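# Move tube rack from fume hood to bench, close sash

## Task

Take the tube rack out of the fume hood and set it on the bench so that nothing of it overhangs the bench's front or side edges. The rack must stand upright with each tube seated all the way down in a hole, and the fume hood sash must be fully closed. It fails if the rack or any tube touches the floor, or if the robot falls over or ends up tilted. Anything held in place only by the robot at the end does not count. Finally release everything and move the robot away.

## Robot and tools

Robot: a Hello Robot Stretch 4, about 1.6 m tall. It has an omni-wheel base whose rim lies within 0.23 m of the base origin, a lift on a vertical mast, one arm that telescopes forward, a three-joint wrist (yaw, pitch, roll) and a two-finger gripper. There is a single arm, so joint targets are given once, by name.

Frames: the base frame has its origin on the floor below the base centre, x ahead, y to the left, z up. hand_pose is reported in this frame as a point between the open fingertips; with all wrist joints at 0 its axes line up with the base frame. The printed hand position may be somewhat off. The odometry frame is the base frame as it was when the scene began. base_odometry counts wheel rotation only, so slipping shows up as travel; heading runs -3.142 to 3.142, left positive.

Tool execute_actions: arguments "actions" (a list with exactly one action, or empty to just read state and images) and "cameras" (list of head_camera, head_left_camera, head_right_camera, wrist_camera, or all; omitted or null means all, [] means none). An action may carry "base", "joints" or both, plus optional "pace" and "contact_limits"; or it may be {"end_of_arm": "enable_torque"} by itself. Base and joint motions begin together and may finish at different times.
- base: exactly one relative move from where the base last reported itself. translate_m, metres straight ahead (negative backward), -2 to 2. strafe_m, metres sideways, left positive, -2 to 2. rotate_rad, radians in place, counter-clockwise from above positive, -3.2 to 3.2.
- joints: absolute targets, not offsets. lift_m 0 to 1.2 (tolerance 0.004). arm_m extension 0 to 0.55 (0.004). wrist_yaw_rad -1.134 to 4.276 (0.02; 0 points ahead, positive turns left, 3.14 is folded back, above 3.4 the arm may block). wrist_pitch_rad -1.117 to 4.259 (0.05; 0 level, 1.57 pointing down). wrist_roll_rad -1.117 to 4.259 (0.02; 0 puts both fingers level, positive turns clockwise viewed from behind the gripper). gripper_m fingertip gap in metres, -0.038 to 0.141 (0.004; negative means the fingers press together).
- pace: "slow", "default", "fast", "max" (default if omitted). Base speed caps are 0.1/0.3/0.4/0.6 m/s and 1/2/3/4 rad/s; with lift_m above 0.2 these drop further, to 0.3 m/s and 1 rad/s at full height.
- contact_limits: only arm_m, 0 (gentlest) to 0.75 (firmest), default 0.5; the arm stops when it pushes harder than that.
An over-range joint target is clipped and run, and the result notes it; any other bad value or unknown key rejects the call with no motion. A part not named in an action may still be driving toward an earlier target without the statuses showing it. One action runs at most 15 s. Example: {"base": {"translate_m": 0.3}, "joints": {"gripper_m": 0.05}, "pace": "fast"}. To unfold the wrist at the start, send lift_m 0.4 and wrist_yaw_rad 0 together.

Tool wait: seconds, 0 to 10; commands nothing and returns the same readings. Tool zoom_image: camera name and region [x0, y0, x1, y1] in pixels of that camera's latest full image, top-left origin, at most 504 by 504. Tool finished_scene: scene, the integer of the current scene; it is final and reports success. If a call in a reply reports a stop, the later motion, wait and finish calls in that reply are skipped.

Results: base_status and joint_status tell how each motion ended. done (for the base, the wheels turned the commanded amount even if slipping); off_target (came to rest short, may still push); contact_stop_at_<key> (hit something; that lift, arm or wheels go slack, so a lift may sag under load or the base may roll); limit_stop_at_<name>, including limit_stop_at_tilt (lean over 6 degrees; lift, arm, wheels slack and ignore commands until upright) and limit_stop_at_own_body (about to hit itself; move that joint away). After such stops the old target is dropped. torque_fault: a wrist or gripper motor overloaded and went limp; send enable_torque. on_its_own lists what the call did not command; "held at" is a target, not a position. lidar_m: 12 horizontal distances in metres from the base origin, 30-degree sectors starting straight ahead and going counter-clockwise (4th left, 7th behind, 10th right); "-" means nothing seen or closer than 0.25 m; it sees from about 0.15 m up, misses glass, clear plastic and thin legs. wrist_depth_mm: 7x7 grid of depths, 100 to 2000 mm, read from top left. turned_by_wheels vs turned_by_imu differing by over about 0.1 rad signals a collision or slip. base_tilt in degrees (forward, right positive) has a fixed bias up to 1.5. motor_effort is percent of max, positive toward larger joint values, peak in brackets; a level gripper carrying weight shifts wrist_pitch_rad effort; wheel effort positive turns the base right.

Gripping: command a gap smaller than the object; squeezing harder pulls it toward the wrist. The gap reading and done do not prove a grasp; a firm grip shows in gripper_m effort. Fingertips pressed onto a surface may jam; raise the lift.

Cameras: head_camera atop the mast looking ahead and down (turn the base to look around); head_left_camera and head_right_camera are fisheyes showing the base and arm; wrist_camera looks along the fingers.

Avoid: dropping, slamming or hard pushing; more than 1 kg held with arm_m above 0.2 while driving or turning, especially fast; steady high pushes or pulls that could tip the robot; tilted-up rolled wrist poses; more than about 2 kg on a level gripper. Loose objects may occasionally be nudged by the environment. Thinking time lets the scene keep running with the last command held.

Each tool is called after "Request:" by a JSON object that holds its "op" and its "data".

## Session

Request:
{"op": "execute_actions", "data": {"actions": []}}

Scene clock: 0.00 s.
base_odometry: x=+0.000 y=+0.000 heading=+0.000 (m, m, rad; odometry frame)
turned_by_wheels: +0.000 (rad since the last result)
turned_by_imu: +0.000 (rad since the last result)
base_tilt: forward=-0.2 right=-0.2 (deg)
lidar_m: 2.69 1.52 1.45 2.36 2.24 1.35 1.42 1.51 1.46 1.52 2.06 2.10
base_status: not commanded
joint_positions: lift_m=+0.229 arm_m=+0.000 wrist_yaw_rad=+3.206 wrist_pitch_rad=-0.003 wrist_roll_rad=-0.019 gripper_m=+0.057
joint_status: not commanded
motor_effort: lift_m=+20 arm_m=+0 wrist_yaw_rad=+2 wrist_pitch_rad=-7 wrist_roll_rad=+0 gripper_m=-4 wheel_0=+0 wheel_1=+0 wheel_2=+0 (%)
hand_pose: x=-0.1224 y=+0.0688 z=+0.4083 quat_wxyz=(-0.032, +0.002, -0.009, +0.999) (m; base frame)
wrist_depth_mm: - - 134 - - 1921 1708 / - - 134 - - 1499 1229 / - 111 134 - - 1863 1756 / 136 135 176 - - - 1661 / 215 1661 - - - 1808 1661 / 217 1397 196 1464 198 1576 1576 / 217 891 1025 110 946 1025 1060
pictures: head_camera, head_left_camera, head_right_camera, wrist_camera
Images, in order (width x height): head_camera 420x560, head_left_camera 420x672, head_right_camera 420x672, wrist_camera 616x392.

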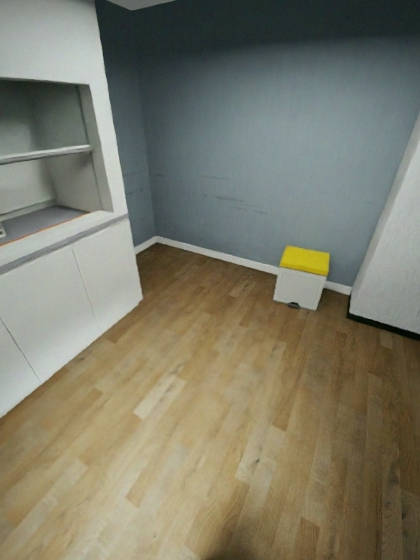

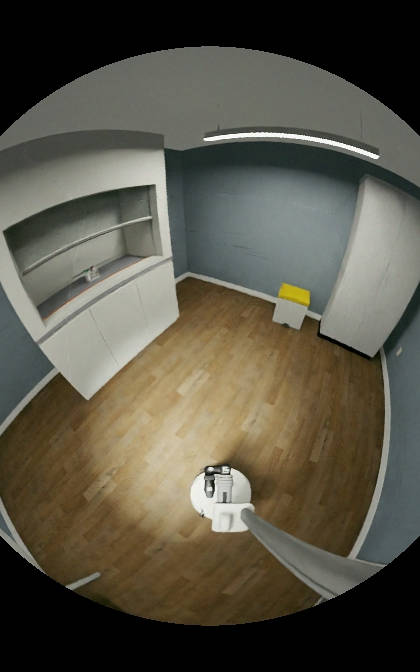

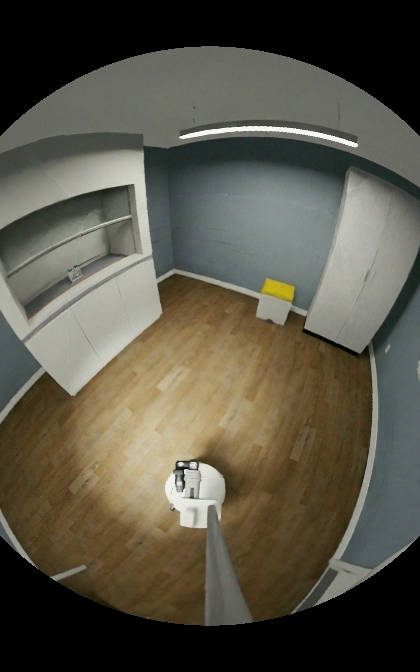

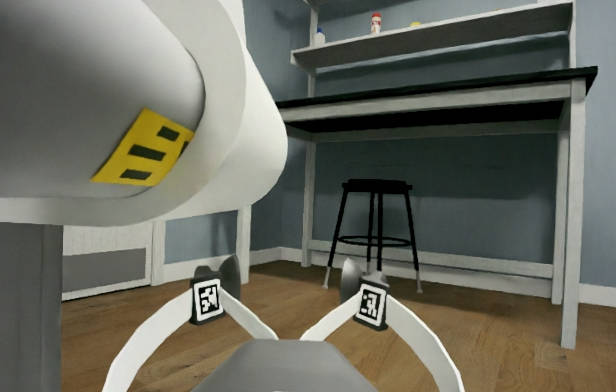

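Request:
{"op": "execute_actions", "data": {"actions": [{"base":{"rotate_rad":1.15},"joints":{"lift_m":0.85,"wrist_yaw_rad":0}}]}}

Request:
{"op": "execute_actions", "data": {"actions": [{"base":{"strafe_m":-0.8}}]}}

Scene clock: 6.37 s.
base_odometry: x=+0.000 y=+0.000 heading=+1.150 (m, m, rad; odometry frame)
turned_by_wheels: +1.150 (rad since the last result)
turned_by_imu: +1.161 (rad since the last result)
base_tilt: forward=-0.3 right=-0.2 (deg)
lidar_m: 1.45 2.45 1.36 1.35 1.48 1.45 1.46 1.56 2.15 2.11 1.89 1.47
base_status: done
joint_positions: lift_m=+0.850 arm_m=+0.000 wrist_yaw_rad=+0.000 wrist_pitch_rad=-0.003 wrist_roll_rad=-0.019 gripper_m=+0.057
joint_status: all done
motor_effort: lift_m=+23(24) arm_m=+0(0) wrist_yaw_rad=+1(5) wrist_pitch_rad=-6(6) wrist_roll_rad=-1(1) gripper_m=-3(0) wheel_0=-2(6) wheel_1=-1(5) wheel_2=-1(3) (%)
hand_pose: x=+0.4596 y=-0.0874 z=+1.0287 quat_wxyz=(+1.000, -0.009, -0.001, +0.000) (m; base frame)
wrist_depth_mm: - - - 1255 1756 1756 1756 / - - - 1808 1808 1756 1756 / - - - 1308 1808 1756 1756 / - - - 1464 1756 1808 1756 / - - - 1229 1182 1205 1182 / - - 197 1229 199 1182 1118 / - - - 110 1160 1160 1118
pictures: head_camera, head_left_camera, head_right_camera, wrist_camera
Images, in order (width x height): head_camera 420x560, head_left_camera 420x672, head_right_camera 420x672, wrist_camera 616x392.

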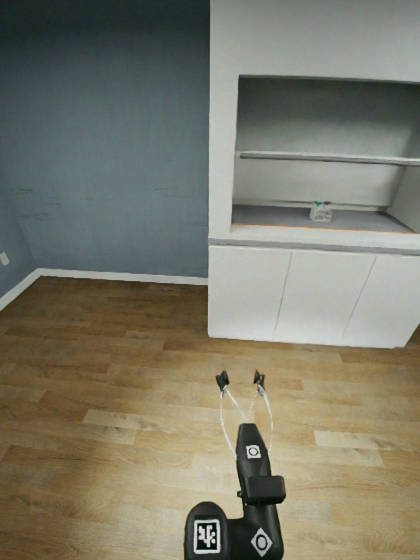

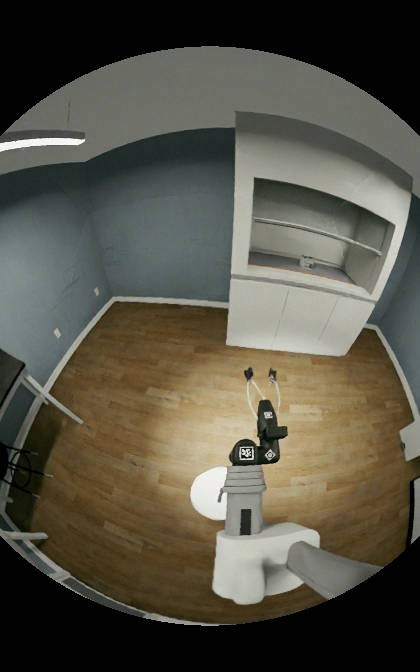

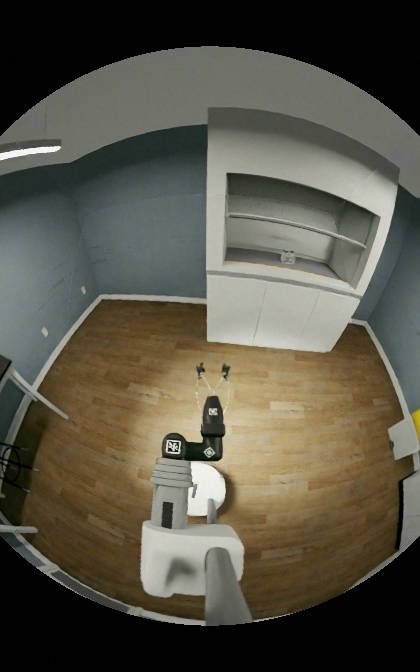

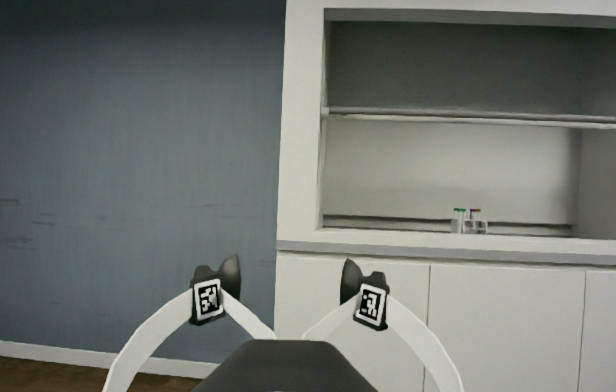

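Scene clock: 10.37 s.
base_odometry: x=+0.730 y=-0.327 heading=+1.150 (m, m, rad; odometry frame)
turned_by_wheels: +0.000 (rad since the last result)
turned_by_imu: -0.001 (rad since the last result)
base_tilt: forward=-0.3 right=-0.2 (deg)
lidar_m: 1.37 1.46 3.01 2.16 1.99 1.56 1.51 1.64 1.39 1.31 1.93 1.39
base_status: done
joint_positions: lift_m=+0.850 arm_m=+0.000 wrist_yaw_rad=+0.000 wrist_pitch_rad=-0.003 wrist_roll_rad=-0.019 gripper_m=+0.057
joint_status: not commanded
motor_effort: lift_m=+24(23) arm_m=+0(0) wrist_yaw_rad=+3(2) wrist_pitch_rad=-7(6) wrist_roll_rad=-1(0) gripper_m=-4(3) wheel_0=-2(7) wheel_1=+1(8) wheel_2=-1(2) (%)
hand_pose: x=+0.4596 y=-0.0874 z=+1.0287 quat_wxyz=(+1.000, -0.009, -0.001, +0.000) (m; base frame)
wrist_depth_mm: - 1430 1808 1756 1661 1138 1863 / - 1397 1863 1756 1708 1098 1808 / 1205 1499 1756 1756 1756 1118 1808 / 1229 1576 1808 1756 1756 1118 1756 / 1182 1182 1138 1138 1118 1098 1808 / 1182 1160 197 1138 198 1098 1863 / 1205 1160 1138 110 1118 1078 1863
pictures: head_camera, head_left_camera, head_right_camera, wrist_camera
Images, in order (width x height): head_camera 420x560, head_left_camera 420x672, head_right_camera 420x672, wrist_camera 616x392.

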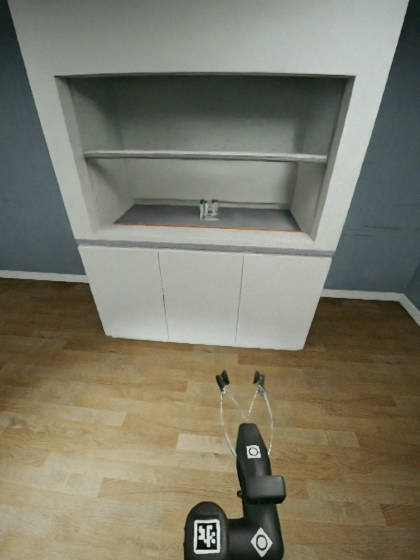

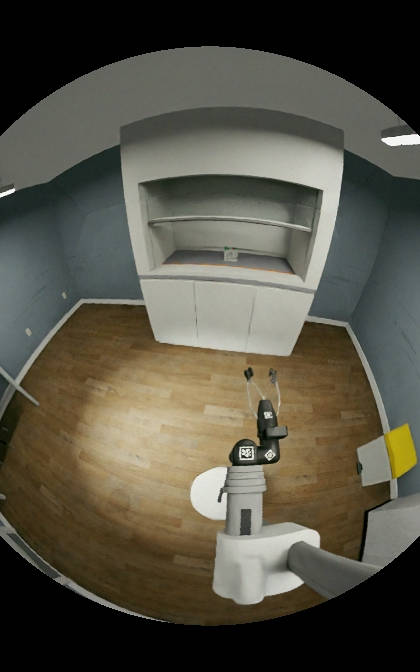

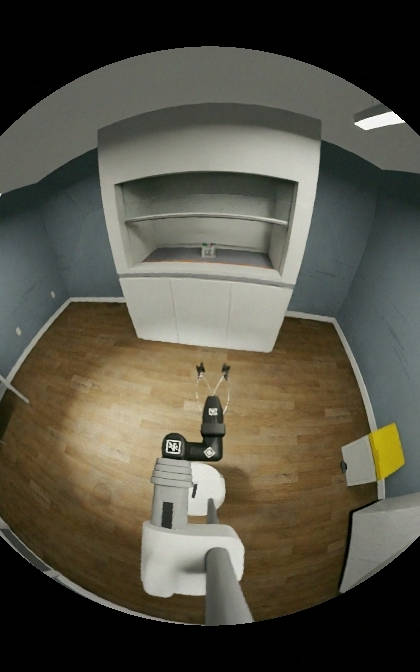

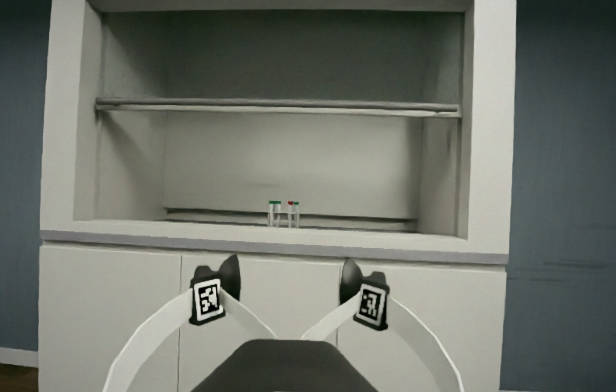

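Request:
{"op": "execute_actions", "data": {"actions": [{"base":{"rotate_rad":-0.09}}], "cameras": []}}

Request:
{"op": "execute_actions", "data": {"actions": [{"base":{"strafe_m":0.23}}], "cameras": []}}

Request:
{"op": "execute_actions", "data": {"actions": [{"base":{"translate_m":0.9},"joints":{"lift_m":0.9,"gripper_m":0.14}}], "cameras": ["head_camera","wrist_camera"]}}

Scene clock: 15.33 s.
base_odometry: x=+0.730 y=-0.327 heading=+1.059 (m, m, rad; odometry frame)
turned_by_wheels: -0.090 (rad since the last result)
turned_by_imu: -0.091 (rad since the last result)
base_tilt: forward=-0.2 right=-0.2 (deg)
lidar_m: 1.38 1.42 3.04 2.15 2.16 1.60 1.54 1.57 1.36 1.31 1.87 1.41
base_status: done
joint_positions: lift_m=+0.850 arm_m=+0.000 wrist_yaw_rad=+0.000 wrist_pitch_rad=-0.003 wrist_roll_rad=-0.019 gripper_m=+0.057
joint_status: not commanded
motor_effort: lift_m=+23(23) arm_m=+0(0) wrist_yaw_rad=+1(3) wrist_pitch_rad=-6(6) wrist_roll_rad=-1(1) gripper_m=-6(4) wheel_0=+0(6) wheel_1=-1(3) wheel_2=-1(3) (%)
hand_pose: x=+0.4596 y=-0.0874 z=+1.0287 quat_wxyz=(+1.000, -0.009, -0.001, +0.000) (m; base frame)
wrist_depth_mm: 1229 1708 1808 1756 1366 1863 1983 / 1182 1576 1756 1708 1336 1921 1921 / 1255 1756 1756 1756 1499 1983 1983 / 1255 1756 1756 1708 1499 1983 1921 / 1118 1138 1138 1118 1118 1983 - / 1118 1118 196 1138 198 1863 - / 1118 1098 1118 110 1138 1983 -
pictures: none
No camera images: the call's "cameras" was empty. Leave "cameras" out to get every camera's image.

Scene clock: 17.40 s.
base_odometry: x=+0.530 y=-0.214 heading=+1.059 (m, m, rad; odometry frame)
turned_by_wheels: +0.000 (rad since the last result)
turned_by_imu: +0.000 (rad since the last result)
base_tilt: forward=-0.3 right=-0.2 (deg)
lidar_m: 1.37 1.43 2.83 1.93 2.02 1.60 1.53 1.58 1.63 1.54 2.11 1.44
base_status: done
joint_positions: lift_m=+0.850 arm_m=+0.000 wrist_yaw_rad=+0.000 wrist_pitch_rad=-0.003 wrist_roll_rad=-0.019 gripper_m=+0.057
joint_status: not commanded
motor_effort: lift_m=+23(24) arm_m=+0(0) wrist_yaw_rad=+2(1) wrist_pitch_rad=-7(7) wrist_roll_rad=-1(1) gripper_m=-5(2) wheel_0=+0(8) wheel_1=-2(7) wheel_2=-1(1) (%)
hand_pose: x=+0.4596 y=-0.0874 z=+1.0287 quat_wxyz=(+1.000, -0.009, -0.001, +0.000) (m; base frame)
wrist_depth_mm: 1983 1336 1756 1808 1756 1229 1921 / 1921 1205 1756 1708 1863 1255 1983 / 1921 1336 1756 1808 1708 1255 - / 1499 1366 1708 1756 1756 1205 - / 1537 1138 1118 1182 1118 1182 - / 1537 1098 196 1138 198 1160 - / 1464 1138 1118 110 1138 1138 -
pictures: none
No camera images: the call's "cameras" was empty. Leave "cameras" out to get every camera's image.

Scene clock: 21.90 s.
base_odometry: x=+0.970 y=+0.570 heading=+1.059 (m, m, rad; odometry frame)
turned_by_wheels: +0.000 (rad since the last result)
turned_by_imu: +0.001 (rad since the last result)
base_tilt: forward=-0.3 right=-0.2 (deg)
lidar_m: 0.45 0.49 0.68 2.67 2.05 2.54 2.45 2.20 1.64 2.02 0.67 0.48
base_status: done
joint_positions: lift_m=+0.900 arm_m=+0.000 wrist_yaw_rad=+0.000 wrist_pitch_rad=-0.003 wrist_roll_rad=-0.019 gripper_m=+0.140
joint_status: all done
motor_effort: lift_m=+23(25) arm_m=+0(0) wrist_yaw_rad=+2(2) wrist_pitch_rad=-6(6) wrist_roll_rad=-1(1) gripper_m=-3(2) wheel_0=+1(5) wheel_1=+0(5) wheel_2=+0(11) (%)
hand_pose: x=+0.4596 y=-0.0874 z=+1.0787 quat_wxyz=(+1.000, -0.009, -0.001, +0.000) (m; base frame)
wrist_depth_mm: 854 891 878 878 904 878 866 / 878 891 878 878 904 891 866 / 878 878 878 878 891 904 854 / 866 878 891 878 878 891 878 / 878 891 891 866 878 891 854 / 580 508 539 634 559 634 707 / 343 343 379 110 373 375 488
pictures: head_camera, wrist_camera
Images, in order (width x height): head_camera 420x560, wrist_camera 616x392.

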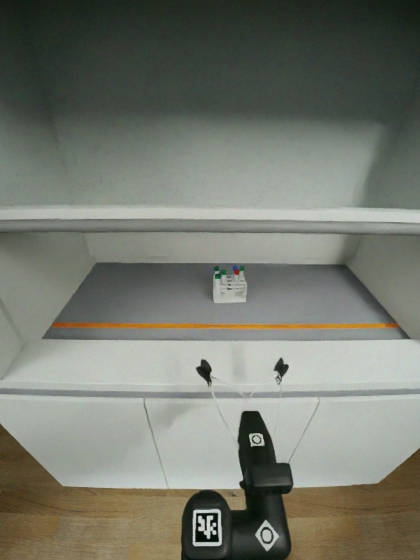

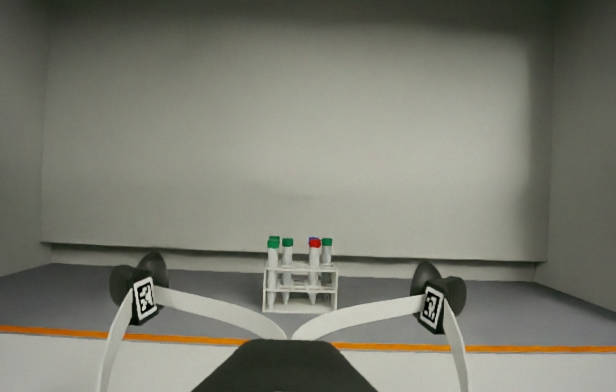

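Request:
{"op": "execute_actions", "data": {"actions": [{"joints":{"lift_m":0.82,"arm_m":0.25,"wrist_roll_rad":0,"gripper_m":0.141}}], "cameras": ["head_camera","wrist_camera"]}}

Scene clock: 26.90 s.
base_odometry: x=+0.970 y=+0.570 heading=+1.059 (m, m, rad; odometry frame)
turned_by_wheels: -0.001 (rad since the last result)
turned_by_imu: +0.025 (rad since the last result)
base_tilt: forward=-0.4 right=-0.2 (deg)
lidar_m: 0.47 0.51 0.72 2.40 2.02 2.53 2.44 2.16 1.64 2.04 0.69 0.49
base_status: not commanded
joint_positions: lift_m=+0.820 arm_m=+0.190 wrist_yaw_rad=-0.007 wrist_pitch_rad=-0.001 wrist_roll_rad=+0.001 gripper_m=+0.141
joint_status: arm_m contact_stop (moved +0.190 of +0.250); the others done
on_its_own: arm_m is slack since a contact_stop (your +0.250 is given up); wrist_yaw_rad is at rest, and its effort (+23) is outside its rest range (-13 to +13)
motor_effort: lift_m=+19(21) arm_m=+0(26) wrist_yaw_rad=+23(75) wrist_pitch_rad=-12(28) wrist_roll_rad=-1(7) gripper_m=+0(5) wheel_0=+2(9) wheel_1=+0(11) wheel_2=-7(13) (%)
hand_pose: x=+0.6486 y=-0.0895 z=+0.9987 quat_wxyz=(+1.000, +0.001, +0.000, -0.004) (m; base frame)
wrist_depth_mm: 715 699 699 707 699 707 691 / 707 699 715 715 699 707 707 / 707 715 707 707 707 707 707 / 707 699 707 707 715 699 699 / 668 691 732 484 661 741 707 / 364 312 322 389 327 362 404 / 184 182 198 110 191 191 204
pictures: head_camera, wrist_camera
Images, in order (width x height): head_camera 420x560, wrist_camera 616x392.

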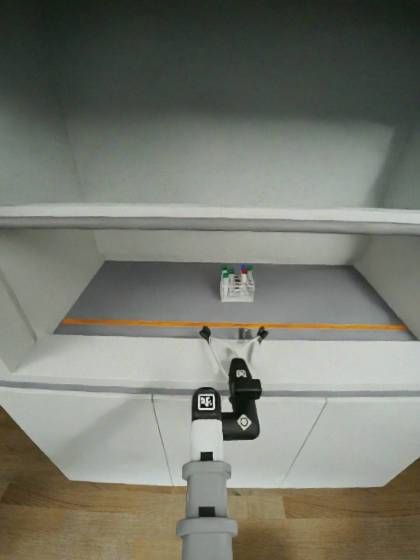

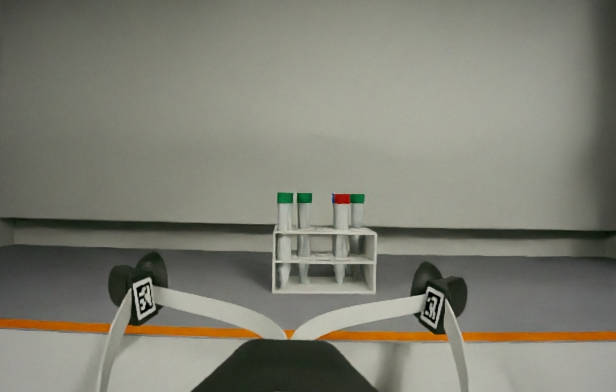

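Request:
{"op": "execute_actions", "data": {"actions": [{"joints":{"arm_m":0.15}}], "cameras": []}}

Request:
{"op": "execute_actions", "data": {"actions": [{"base":{"rotate_rad":-0.03},"joints":{"lift_m":0.93,"wrist_pitch_rad":0.45}}], "cameras": []}}

Request:
{"op": "execute_actions", "data": {"actions": [{"joints":{"arm_m":0.33},"pace":"slow","contact_limits":{"arm_m":0.25}}], "cameras": ["head_camera","wrist_camera"]}}

Scene clock: 31.83 s.
base_odometry: x=+0.970 y=+0.570 heading=+1.059 (m, m, rad; odometry frame)
turned_by_wheels: +0.001 (rad since the last result)
turned_by_imu: +0.001 (rad since the last result)
base_tilt: forward=-0.3 right=-0.2 (deg)
lidar_m: 0.47 0.49 0.72 2.39 2.03 2.51 2.45 2.17 1.65 2.04 0.66 0.49
base_status: not commanded
joint_positions: lift_m=+0.820 arm_m=+0.151 wrist_yaw_rad=+0.000 wrist_pitch_rad=-0.002 wrist_roll_rad=+0.001 gripper_m=+0.141
joint_status: all done
motor_effort: lift_m=+19(19) arm_m=-8(7) wrist_yaw_rad=+2(22) wrist_pitch_rad=-7(13) wrist_roll_rad=-2(1) gripper_m=-2(2) wheel_0=+2(2) wheel_1=+0(0) wheel_2=+0(7) (%)
hand_pose: x=+0.6108 y=-0.0874 z=+0.9992 quat_wxyz=(+1.000, +0.001, -0.001, +0.000) (m; base frame)
wrist_depth_mm: 741 750 741 732 750 741 741 / 750 741 741 741 741 732 732 / 750 750 750 741 741 741 741 / 741 741 759 750 741 732 741 / 715 732 759 535 676 778 732 / 368 227 237 394 242 370 404 / 186 185 201 110 194 194 200
pictures: none
No camera images: the call's "cameras" was empty. Leave "cameras" out to get every camera's image.

Scene clock: 33.33 s.
base_odometry: x=+0.970 y=+0.570 heading=+1.030 (m, m, rad; odometry frame)
turned_by_wheels: -0.030 (rad since the last result)
turned_by_imu: -0.030 (rad since the last result)
base_tilt: forward=-0.3 right=-0.2 (deg)
lidar_m: 0.47 0.51 0.69 2.67 2.02 2.54 2.44 2.23 1.63 2.03 0.69 0.50
base_status: done
joint_positions: lift_m=+0.930 arm_m=+0.151 wrist_yaw_rad=+0.002 wrist_pitch_rad=+0.448 wrist_roll_rad=+0.000 gripper_m=+0.141
joint_status: all done
motor_effort: lift_m=+23(24) arm_m=-8(8) wrist_yaw_rad=-4(19) wrist_pitch_rad=+5(93) wrist_roll_rad=+3(7) gripper_m=+1(2) wheel_0=+0(3) wheel_1=+0(4) wheel_2=+5(5) (%)
hand_pose: x=+0.5824 y=-0.0869 z=+0.9830 quat_wxyz=(+0.975, +0.000, +0.222, +0.001) (m; base frame)
wrist_depth_mm: 661 661 668 661 654 661 668 / 707 699 699 691 707 699 707 / 609 634 647 517 691 707 723 / 433 436 449 459 469 477 488 / 276 281 286 349 355 359 368 / 224 210 216 235 215 239 241 / 191 190 200 110 199 200 203
pictures: none
No camera images: the call's "cameras" was empty. Leave "cameras" out to get every camera's image.

Scene clock: 36.40 s.
base_odometry: x=+0.970 y=+0.570 heading=+1.030 (m, m, rad; odometry frame)
turned_by_wheels: +0.000 (rad since the last result)
turned_by_imu: +0.000 (rad since the last result)
base_tilt: forward=-0.3 right=-0.2 (deg)
lidar_m: 0.47 0.49 0.70 2.68 2.04 2.54 2.44 2.23 1.63 2.04 0.69 0.50
base_status: not commanded
joint_positions: lift_m=+0.930 arm_m=+0.329 wrist_yaw_rad=+0.000 wrist_pitch_rad=+0.452 wrist_roll_rad=+0.001 gripper_m=+0.141
joint_status: all done
motor_effort: lift_m=+22(23) arm_m=+8(11) wrist_yaw_rad=+5(3) wrist_pitch_rad=-5(6) wrist_roll_rad=+0(3) gripper_m=-1(1) wheel_0=+0(0) wheel_1=+0(0) wheel_2=+3(5) (%)
contact_limits: arm_m 0.25
hand_pose: x=+0.7590 y=-0.0874 z=+0.9821 quat_wxyz=(+0.975, +0.000, +0.224, +0.000) (m; base frame)
wrist_depth_mm: 496 504 508 504 508 508 504 / 530 535 530 525 535 539 535 / 597 603 580 345 574 609 621 / 427 433 413 368 421 469 477 / 325 334 340 347 347 353 357 / 265 250 256 278 262 273 286 / 227 227 236 110 236 236 245
pictures: head_camera, wrist_camera
Images, in order (width x height): head_camera 420x560, wrist_camera 616x392.

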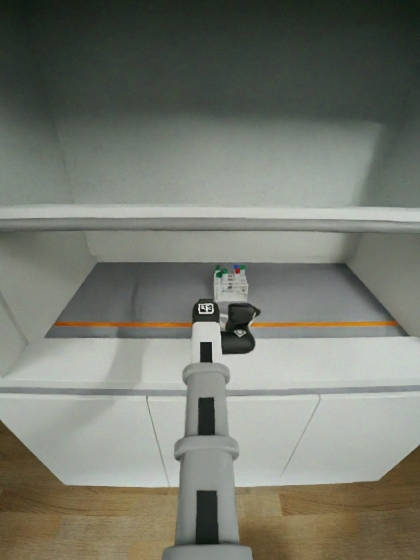

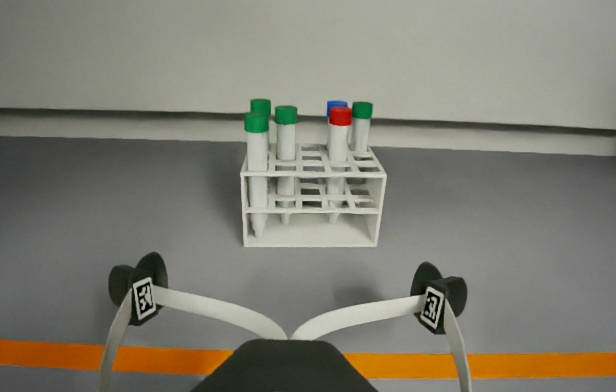

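Request:
{"op": "execute_actions", "data": {"actions": [{"base":{"strafe_m":-0.014},"joints":{"arm_m":0.41,"lift_m":0.945,"wrist_roll_rad":0.03},"pace":"slow"}], "cameras": ["wrist_camera"]}}

Scene clock: 44.07 s.
base_odometry: x=+0.982 y=+0.563 heading=+1.030 (m, m, rad; odometry frame)
turned_by_wheels: +0.000 (rad since the last result)
turned_by_imu: +0.000 (rad since the last result)
base_tilt: forward=-0.3 right=-0.2 (deg)
lidar_m: 0.47 0.49 0.71 2.70 2.06 2.54 2.42 2.20 1.61 2.02 0.68 0.50
base_status: done
joint_positions: lift_m=+0.945 arm_m=+0.409 wrist_yaw_rad=+0.000 wrist_pitch_rad=+0.452 wrist_roll_rad=+0.030 gripper_m=+0.141
joint_status: all done
motor_effort: lift_m=+24(25) arm_m=+8(14) wrist_yaw_rad=+1(2) wrist_pitch_rad=-5(5) wrist_roll_rad=+0(1) gripper_m=-2(0) wheel_0=+0(5) wheel_1=-2(5) wheel_2=+0(1) (%)
hand_pose: x=+0.8390 y=-0.0874 z=+0.9970 quat_wxyz=(+0.974, +0.014, +0.224, -0.003) (m; base frame)
wrist_depth_mm: 427 427 430 436 430 439 436 / 449 459 462 459 462 466 466 / 484 492 484 480 492 496 500 / 469 473 278 282 484 484 484 / 362 364 272 294 353 370 370 / 293 272 276 294 278 289 298 / 248 246 258 110 251 251 253
pictures: wrist_camera
Images, in order (width x height): wrist_camera 616x392.

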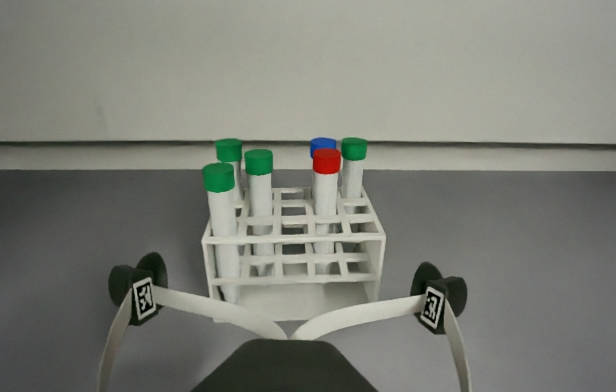

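Centred.

Request:
{"op": "execute_actions", "data": {"actions": [{"joints":{"arm_m":0.48,"lift_m":0.935},"pace":"slow","contact_limits":{"arm_m":0.25}}], "cameras": ["wrist_camera","head_right_camera"]}}

Scene clock: 48.97 s.
base_odometry: x=+0.982 y=+0.563 heading=+1.030 (m, m, rad; odometry frame)
turned_by_wheels: +0.000 (rad since the last result)
turned_by_imu: +0.000 (rad since the last result)
base_tilt: forward=-0.3 right=-0.2 (deg)
lidar_m: 0.48 0.49 0.71 2.69 2.05 2.53 2.45 2.20 1.63 2.02 0.69 0.49
base_status: not commanded
joint_positions: lift_m=+0.935 arm_m=+0.479 wrist_yaw_rad=+0.000 wrist_pitch_rad=+0.452 wrist_roll_rad=+0.030 gripper_m=+0.141
joint_status: all done
motor_effort: lift_m=+17(21) arm_m=+8(7) wrist_yaw_rad=+1(4) wrist_pitch_rad=-5(5) wrist_roll_rad=+1(1) gripper_m=+1(2) wheel_0=+0(0) wheel_1=-2(2) wheel_2=+0(0) (%)
contact_limits: arm_m 0.25
hand_pose: x=+0.9090 y=-0.0874 z=+0.9875 quat_wxyz=(+0.974, +0.014, +0.224, -0.003) (m; base frame)
wrist_depth_mm: 364 366 368 368 370 375 373 / 389 394 392 394 397 394 397 / 415 418 418 421 421 424 427 / 449 455 207 259 433 462 466 / 345 349 211 232 251 355 353 / 279 260 194 230 196 276 285 / 237 236 220 110 232 237 246
pictures: head_right_camera, wrist_camera
Images, in order (width x height): head_right_camera 420x672, wrist_camera 616x392.

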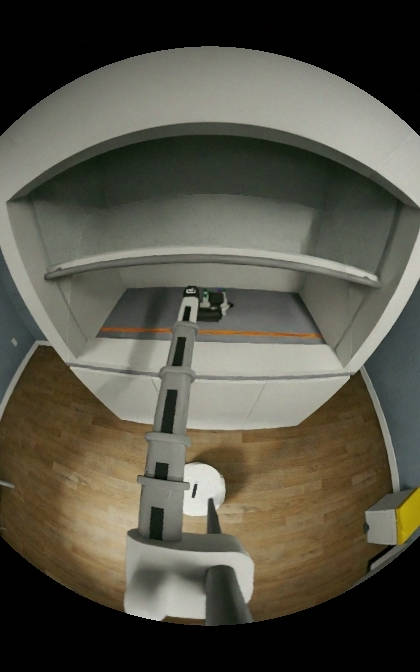

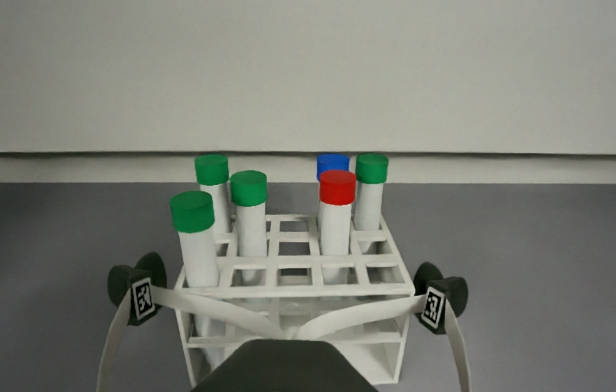

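Request:
{"op": "execute_actions", "data": {"actions": [{"joints":{"arm_m":0.505,"lift_m":0.922},"pace":"slow","contact_limits":{"arm_m":0.25}}], "cameras": ["wrist_camera"]}}

Request:
{"op": "execute_actions", "data": {"actions": [{"joints":{"gripper_m":0.06},"pace":"slow"}], "cameras": ["wrist_camera"]}}

Request:
{"op": "execute_actions", "data": {"actions": [{"joints":{"lift_m":1.0},"pace":"slow"}], "cameras": ["wrist_camera","head_camera"]}}

Scene clock: 55.37 s.
base_odometry: x=+0.982 y=+0.563 heading=+1.030 (m, m, rad; odometry frame)
turned_by_wheels: +0.000 (rad since the last result)
turned_by_imu: +0.000 (rad since the last result)
base_tilt: forward=-0.2 right=-0.2 (deg)
lidar_m: 0.47 0.49 0.70 2.69 2.06 2.53 2.44 2.21 1.63 2.01 0.68 0.49
base_status: not commanded
joint_positions: lift_m=+0.922 arm_m=+0.504 wrist_yaw_rad=+0.000 wrist_pitch_rad=+0.452 wrist_roll_rad=+0.030 gripper_m=+0.141
joint_status: all done
motor_effort: lift_m=+17(17) arm_m=+8(10) wrist_yaw_rad=+3(2) wrist_pitch_rad=-6(5) wrist_roll_rad=+0(0) gripper_m=-1(2) wheel_0=+0(0) wheel_1=-2(2) wheel_2=+0(0) (%)
contact_limits: arm_m 0.25
hand_pose: x=+0.9340 y=-0.0874 z=+0.9745 quat_wxyz=(+0.974, +0.014, +0.224, -0.003) (m; base frame)
wrist_depth_mm: 345 345 343 347 347 349 351 / 366 368 366 370 373 370 373 / 392 392 382 392 392 402 402 / 427 421 198 245 404 436 436 / 322 324 190 210 220 330 332 / 260 243 200 224 200 258 267 / 223 220 220 110 220 224 230
pictures: wrist_camera
Images, in order (width x height): wrist_camera 616x392.

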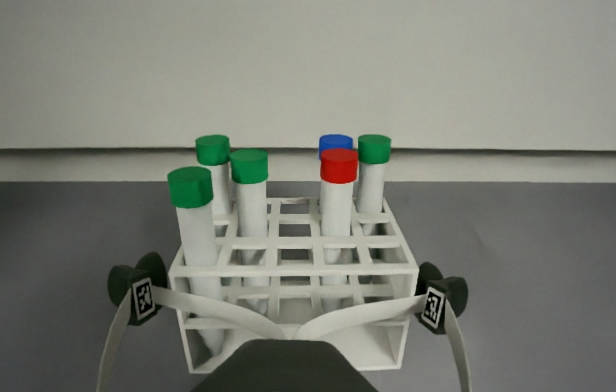

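Scene clock: 59.23 s.
base_odometry: x=+0.982 y=+0.563 heading=+1.030 (m, m, rad; odometry frame)
turned_by_wheels: +0.000 (rad since the last result)
turned_by_imu: +0.000 (rad since the last result)
base_tilt: forward=-0.3 right=-0.1 (deg)
lidar_m: 0.47 0.51 0.68 2.68 2.05 2.55 2.44 2.20 1.65 2.01 0.69 0.50
base_status: not commanded
joint_positions: lift_m=+0.922 arm_m=+0.504 wrist_yaw_rad=+0.000 wrist_pitch_rad=+0.453 wrist_roll_rad=+0.030 gripper_m=+0.060
joint_status: all done
motor_effort: lift_m=+17(17) arm_m=+8(8) wrist_yaw_rad=+2(0) wrist_pitch_rad=-9(9) wrist_roll_rad=+1(1) gripper_m=-23(25) wheel_0=+0(0) wheel_1=-2(2) wheel_2=+0(0) (%)
hand_pose: x=+0.9339 y=-0.0874 z=+0.9742 quat_wxyz=(+0.974, +0.014, +0.225, -0.003) (m; base frame)
wrist_depth_mm: 342 343 347 347 343 351 351 / 366 366 370 370 373 373 373 / 389 389 210 384 387 399 399 / 421 394 189 222 404 436 433 / 324 322 183 194 213 330 330 / 259 172 189 207 192 256 265 / 219 220 202 110 209 215 229
pictures: wrist_camera
Images, in order (width x height): wrist_camera 616x392.

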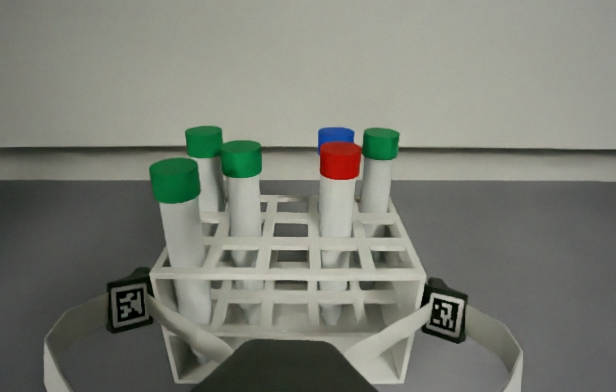

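Scene clock: 60.77 s.
base_odometry: x=+0.982 y=+0.563 heading=+1.030 (m, m, rad; odometry frame)
turned_by_wheels: +0.000 (rad since the last result)
turned_by_imu: +0.000 (rad since the last result)
base_tilt: forward=-0.3 right=-0.2 (deg)
lidar_m: 0.47 0.49 0.69 2.69 2.06 2.52 2.43 2.20 1.63 2.02 0.69 0.49
base_status: not commanded
joint_positions: lift_m=+1.000 arm_m=+0.504 wrist_yaw_rad=+0.000 wrist_pitch_rad=+0.453 wrist_roll_rad=+0.030 gripper_m=+0.060
joint_status: all done
motor_effort: lift_m=+24(26) arm_m=+8(8) wrist_yaw_rad=+1(3) wrist_pitch_rad=-9(9) wrist_roll_rad=+0(0) gripper_m=-26(25) wheel_0=+0(0) wheel_1=-2(1) wheel_2=+0(0) (%)
hand_pose: x=+0.9339 y=-0.0874 z=+1.0516 quat_wxyz=(+0.974, +0.014, +0.225, -0.003) (m; base frame)
wrist_depth_mm: 343 343 343 347 347 347 351 / 366 368 366 368 373 373 375 / 389 389 209 387 384 402 404 / 418 415 188 223 418 430 433 / 452 455 183 195 212 459 462 / 364 171 188 208 192 357 373 / 306 307 201 110 221 303 317
pictures: head_camera, wrist_camera
Images, in order (width x height): head_camera 420x560, wrist_camera 616x392.

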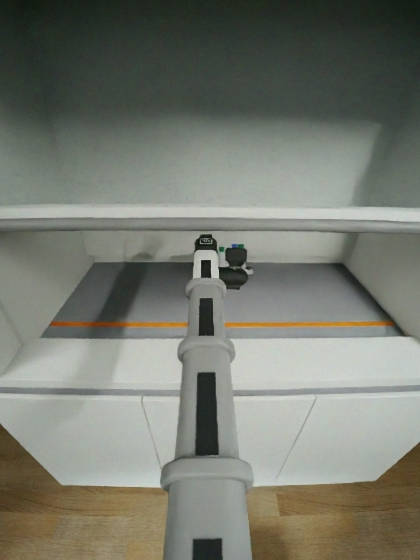

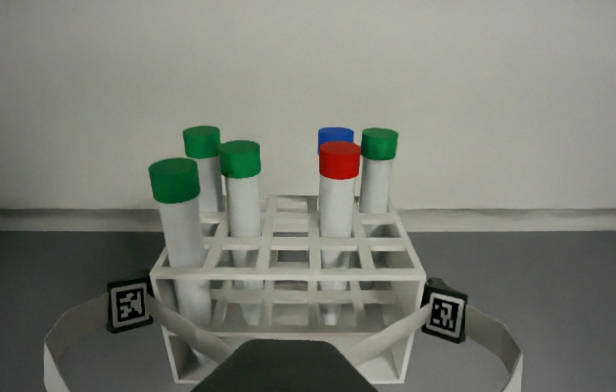

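Request:
{"op": "execute_actions", "data": {"actions": [{"base":{"translate_m":-1.1},"joints":{"arm_m":0.1}}], "cameras": ["wrist_camera"]}}

Request:
{"op": "execute_actions", "data": {"actions": [{"base":{"rotate_rad":1.56},"pace":"slow"}], "cameras": []}}

Request:
{"op": "execute_actions", "data": {"actions": [{"base":{"translate_m":1.2},"joints":{"lift_m":1.05}}], "cameras": ["wrist_camera","head_camera"]}}

Scene clock: 71.83 s.
base_odometry: x=+0.415 y=-0.380 heading=+1.029 (m, m, rad; odometry frame)
turned_by_wheels: +0.000 (rad since the last result)
turned_by_imu: -0.001 (rad since the last result)
base_tilt: forward=-0.3 right=-0.2 (deg)
lidar_m: 0.52 1.65 2.84 1.93 1.87 1.39 1.29 1.38 1.59 1.56 1.57 1.65
base_status: done
joint_positions: lift_m=+1.000 arm_m=+0.101 wrist_yaw_rad=+0.000 wrist_pitch_rad=+0.453 wrist_roll_rad=+0.030 gripper_m=+0.060
joint_status: all done
motor_effort: lift_m=+23(24) arm_m=-8(10) wrist_yaw_rad=+3(0) wrist_pitch_rad=-10(10) wrist_roll_rad=+0(0) gripper_m=-25(25) wheel_0=+1(5) wheel_1=-1(5) wheel_2=-2(11) (%)
hand_pose: x=+0.5316 y=-0.0874 z=+1.0516 quat_wxyz=(+0.974, +0.014, +0.225, -0.003) (m; base frame)
wrist_depth_mm: 1499 1397 1661 1618 1661 1205 1863 / 1921 1229 1464 1499 1576 1205 - / - 1255 209 1229 1281 1308 - / - 1336 189 213 1308 1430 - / - 1430 183 196 212 1863 - / 1618 171 189 208 192 1537 1618 / 1336 1308 201 110 220 1336 1366
pictures: wrist_camera
Images, in order (width x height): wrist_camera 616x392.

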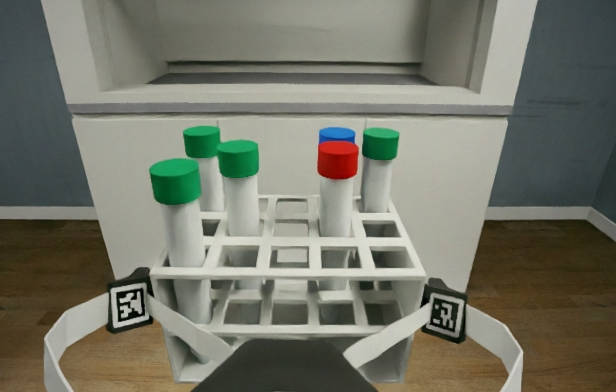

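Scene clock: 74.67 s.
base_odometry: x=+0.415 y=-0.380 heading=+2.589 (m, m, rad; odometry frame)
turned_by_wheels: +1.560 (rad since the last result)
turned_by_imu: +1.574 (rad since the last result)
base_tilt: forward=-0.3 right=-0.2 (deg)
lidar_m: 0.52 1.85 1.37 1.27 1.35 1.61 1.56 1.57 1.64 1.59 1.65 2.84
base_status: done
joint_positions: lift_m=+1.000 arm_m=+0.101 wrist_yaw_rad=+0.000 wrist_pitch_rad=+0.453 wrist_roll_rad=+0.030 gripper_m=+0.060
joint_status: not commanded
motor_effort: lift_m=+23(23) arm_m=-8(8) wrist_yaw_rad=+2(2) wrist_pitch_rad=-10(10) wrist_roll_rad=+0(0) gripper_m=-24(24) wheel_0=-2(4) wheel_1=-1(4) wheel_2=-2(4) (%)
hand_pose: x=+0.5316 y=-0.0874 z=+1.0516 quat_wxyz=(+0.974, +0.014, +0.225, -0.003) (m; base frame)
wrist_depth_mm: - - - - - - - / 1808 1576 1921 1983 - - - / 1808 - 1863 - - - - / 1808 - 189 213 - - - / 1863 1921 183 196 213 - - / 1576 171 189 206 192 1618 1618 / 1366 1336 200 110 221 1308 1397
pictures: none
No camera images: the call's "cameras" was empty. Leave "cameras" out to get every camera's image.

Scene clock: 80.13 s.
base_odometry: x=-0.606 y=+0.250 heading=+2.589 (m, m, rad; odometry frame)
turned_by_wheels: +0.000 (rad since the last result)
turned_by_imu: +0.001 (rad since the last result)
base_tilt: forward=-0.3 right=-0.2 (deg)
lidar_m: 0.51 0.74 1.05 1.30 1.35 1.88 2.76 2.25 1.67 1.97 2.14 0.75
base_status: done
joint_positions: lift_m=+1.050 arm_m=+0.101 wrist_yaw_rad=+0.000 wrist_pitch_rad=+0.453 wrist_roll_rad=+0.030 gripper_m=+0.060
joint_status: all done
motor_effort: lift_m=+23(25) arm_m=-8(8) wrist_yaw_rad=+2(1) wrist_pitch_rad=-10(10) wrist_roll_rad=+0(0) gripper_m=-25(23) wheel_0=-1(4) wheel_1=+0(7) wheel_2=+0(9) (%)
hand_pose: x=+0.5316 y=-0.0874 z=+1.1017 quat_wxyz=(+0.974, +0.014, +0.225, -0.003) (m; base frame)
wrist_depth_mm: 1042 1060 1060 1060 1060 1078 1060 / 1060 1138 1118 1138 1138 1138 1182 / 1060 1060 904 976 1060 1229 1229 / 741 699 189 213 699 1281 1308 / 554 564 183 196 213 574 1464 / 492 171 189 207 191 504 1576 / 831 1336 202 110 221 609 1430
pictures: head_camera, wrist_camera
Images, in order (width x height): head_camera 420x560, wrist_camera 616x392.

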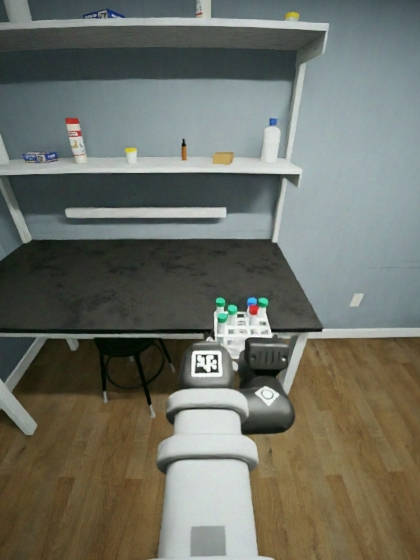

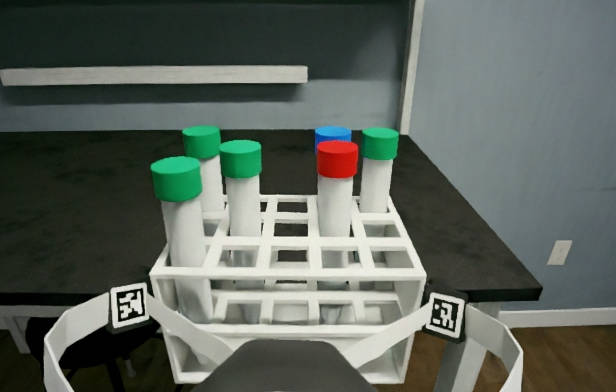

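Request:
{"op": "execute_actions", "data": {"actions": [{"base":{"strafe_m":0.1},"joints":{"arm_m":0.5,"lift_m":0.96}}], "cameras": []}}

Request:
{"op": "execute_actions", "data": {"actions": [{"joints":{"lift_m":0.92},"pace":"slow"}], "cameras": ["wrist_camera","head_camera"]}}

Scene clock: 86.63 s.
base_odometry: x=-0.659 y=+0.165 heading=+2.589 (m, m, rad; odometry frame)
turned_by_wheels: +0.000 (rad since the last result)
turned_by_imu: +0.000 (rad since the last result)
base_tilt: forward=-0.3 right=-0.2 (deg)
lidar_m: 0.71 0.76 1.04 1.19 1.24 1.72 2.76 2.41 1.76 1.99 2.17 0.76
base_status: done
joint_positions: lift_m=+0.960 arm_m=+0.499 wrist_yaw_rad=+0.000 wrist_pitch_rad=+0.453 wrist_roll_rad=+0.030 gripper_m=+0.060
joint_status: all done
motor_effort: lift_m=+18(22) arm_m=+8(11) wrist_yaw_rad=+1(4) wrist_pitch_rad=-9(9) wrist_roll_rad=+1(0) gripper_m=-24(24) wheel_0=+0(8) wheel_1=-1(8) wheel_2=-1(1) (%)
hand_pose: x=+0.9289 y=-0.0874 z=+1.0121 quat_wxyz=(+0.974, +0.014, +0.225, -0.003) (m; base frame)
wrist_depth_mm: 691 691 699 699 715 715 715 / 750 741 759 759 759 750 768 / 768 788 209 715 732 759 820 / 539 508 189 228 512 549 554 / 410 410 183 194 213 418 421 / 330 171 190 207 191 324 338 / 276 277 200 110 221 273 287
pictures: none
No camera images: the call's "cameras" was empty. Leave "cameras" out to get every camera's image.

Scene clock: 87.80 s.
base_odometry: x=-0.659 y=+0.165 heading=+2.589 (m, m, rad; odometry frame)
turned_by_wheels: +0.000 (rad since the last result)
turned_by_imu: +0.000 (rad since the last result)
base_tilt: forward=-0.3 right=-0.2 (deg)
lidar_m: 0.72 0.76 1.05 1.21 1.24 1.72 2.75 2.40 1.76 1.97 2.18 0.75
base_status: not commanded
joint_positions: lift_m=+0.920 arm_m=+0.499 wrist_yaw_rad=+0.000 wrist_pitch_rad=+0.453 wrist_roll_rad=+0.030 gripper_m=+0.060
joint_status: all done
motor_effort: lift_m=+18(18) arm_m=+8(8) wrist_yaw_rad=+2(2) wrist_pitch_rad=-9(9) wrist_roll_rad=+1(0) gripper_m=-25(28) wheel_0=+0(0) wheel_1=-1(1) wheel_2=-1(1) (%)
hand_pose: x=+0.9289 y=-0.0874 z=+0.9721 quat_wxyz=(+0.974, +0.014, +0.225, -0.003) (m; base frame)
wrist_depth_mm: 654 683 691 691 715 715 723 / 750 741 750 759 768 759 778 / 640 640 211 597 597 661 809 / 445 421 188 224 427 459 459 / 340 342 183 195 213 349 351 / 276 171 189 207 192 270 282 / 232 234 201 110 220 228 244
pictures: head_camera, wrist_camera
Images, in order (width x height): head_camera 420x560, wrist_camera 616x392.

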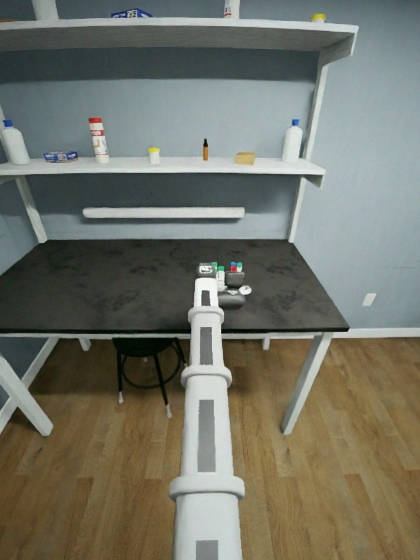

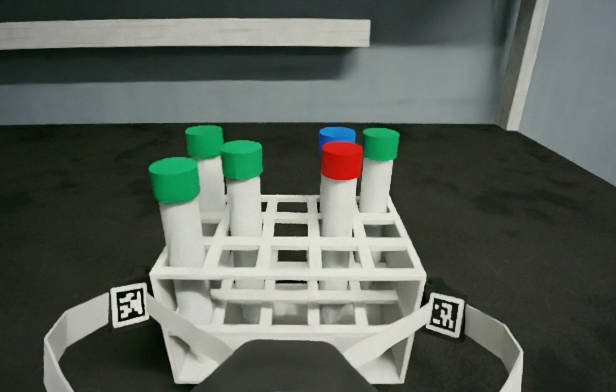

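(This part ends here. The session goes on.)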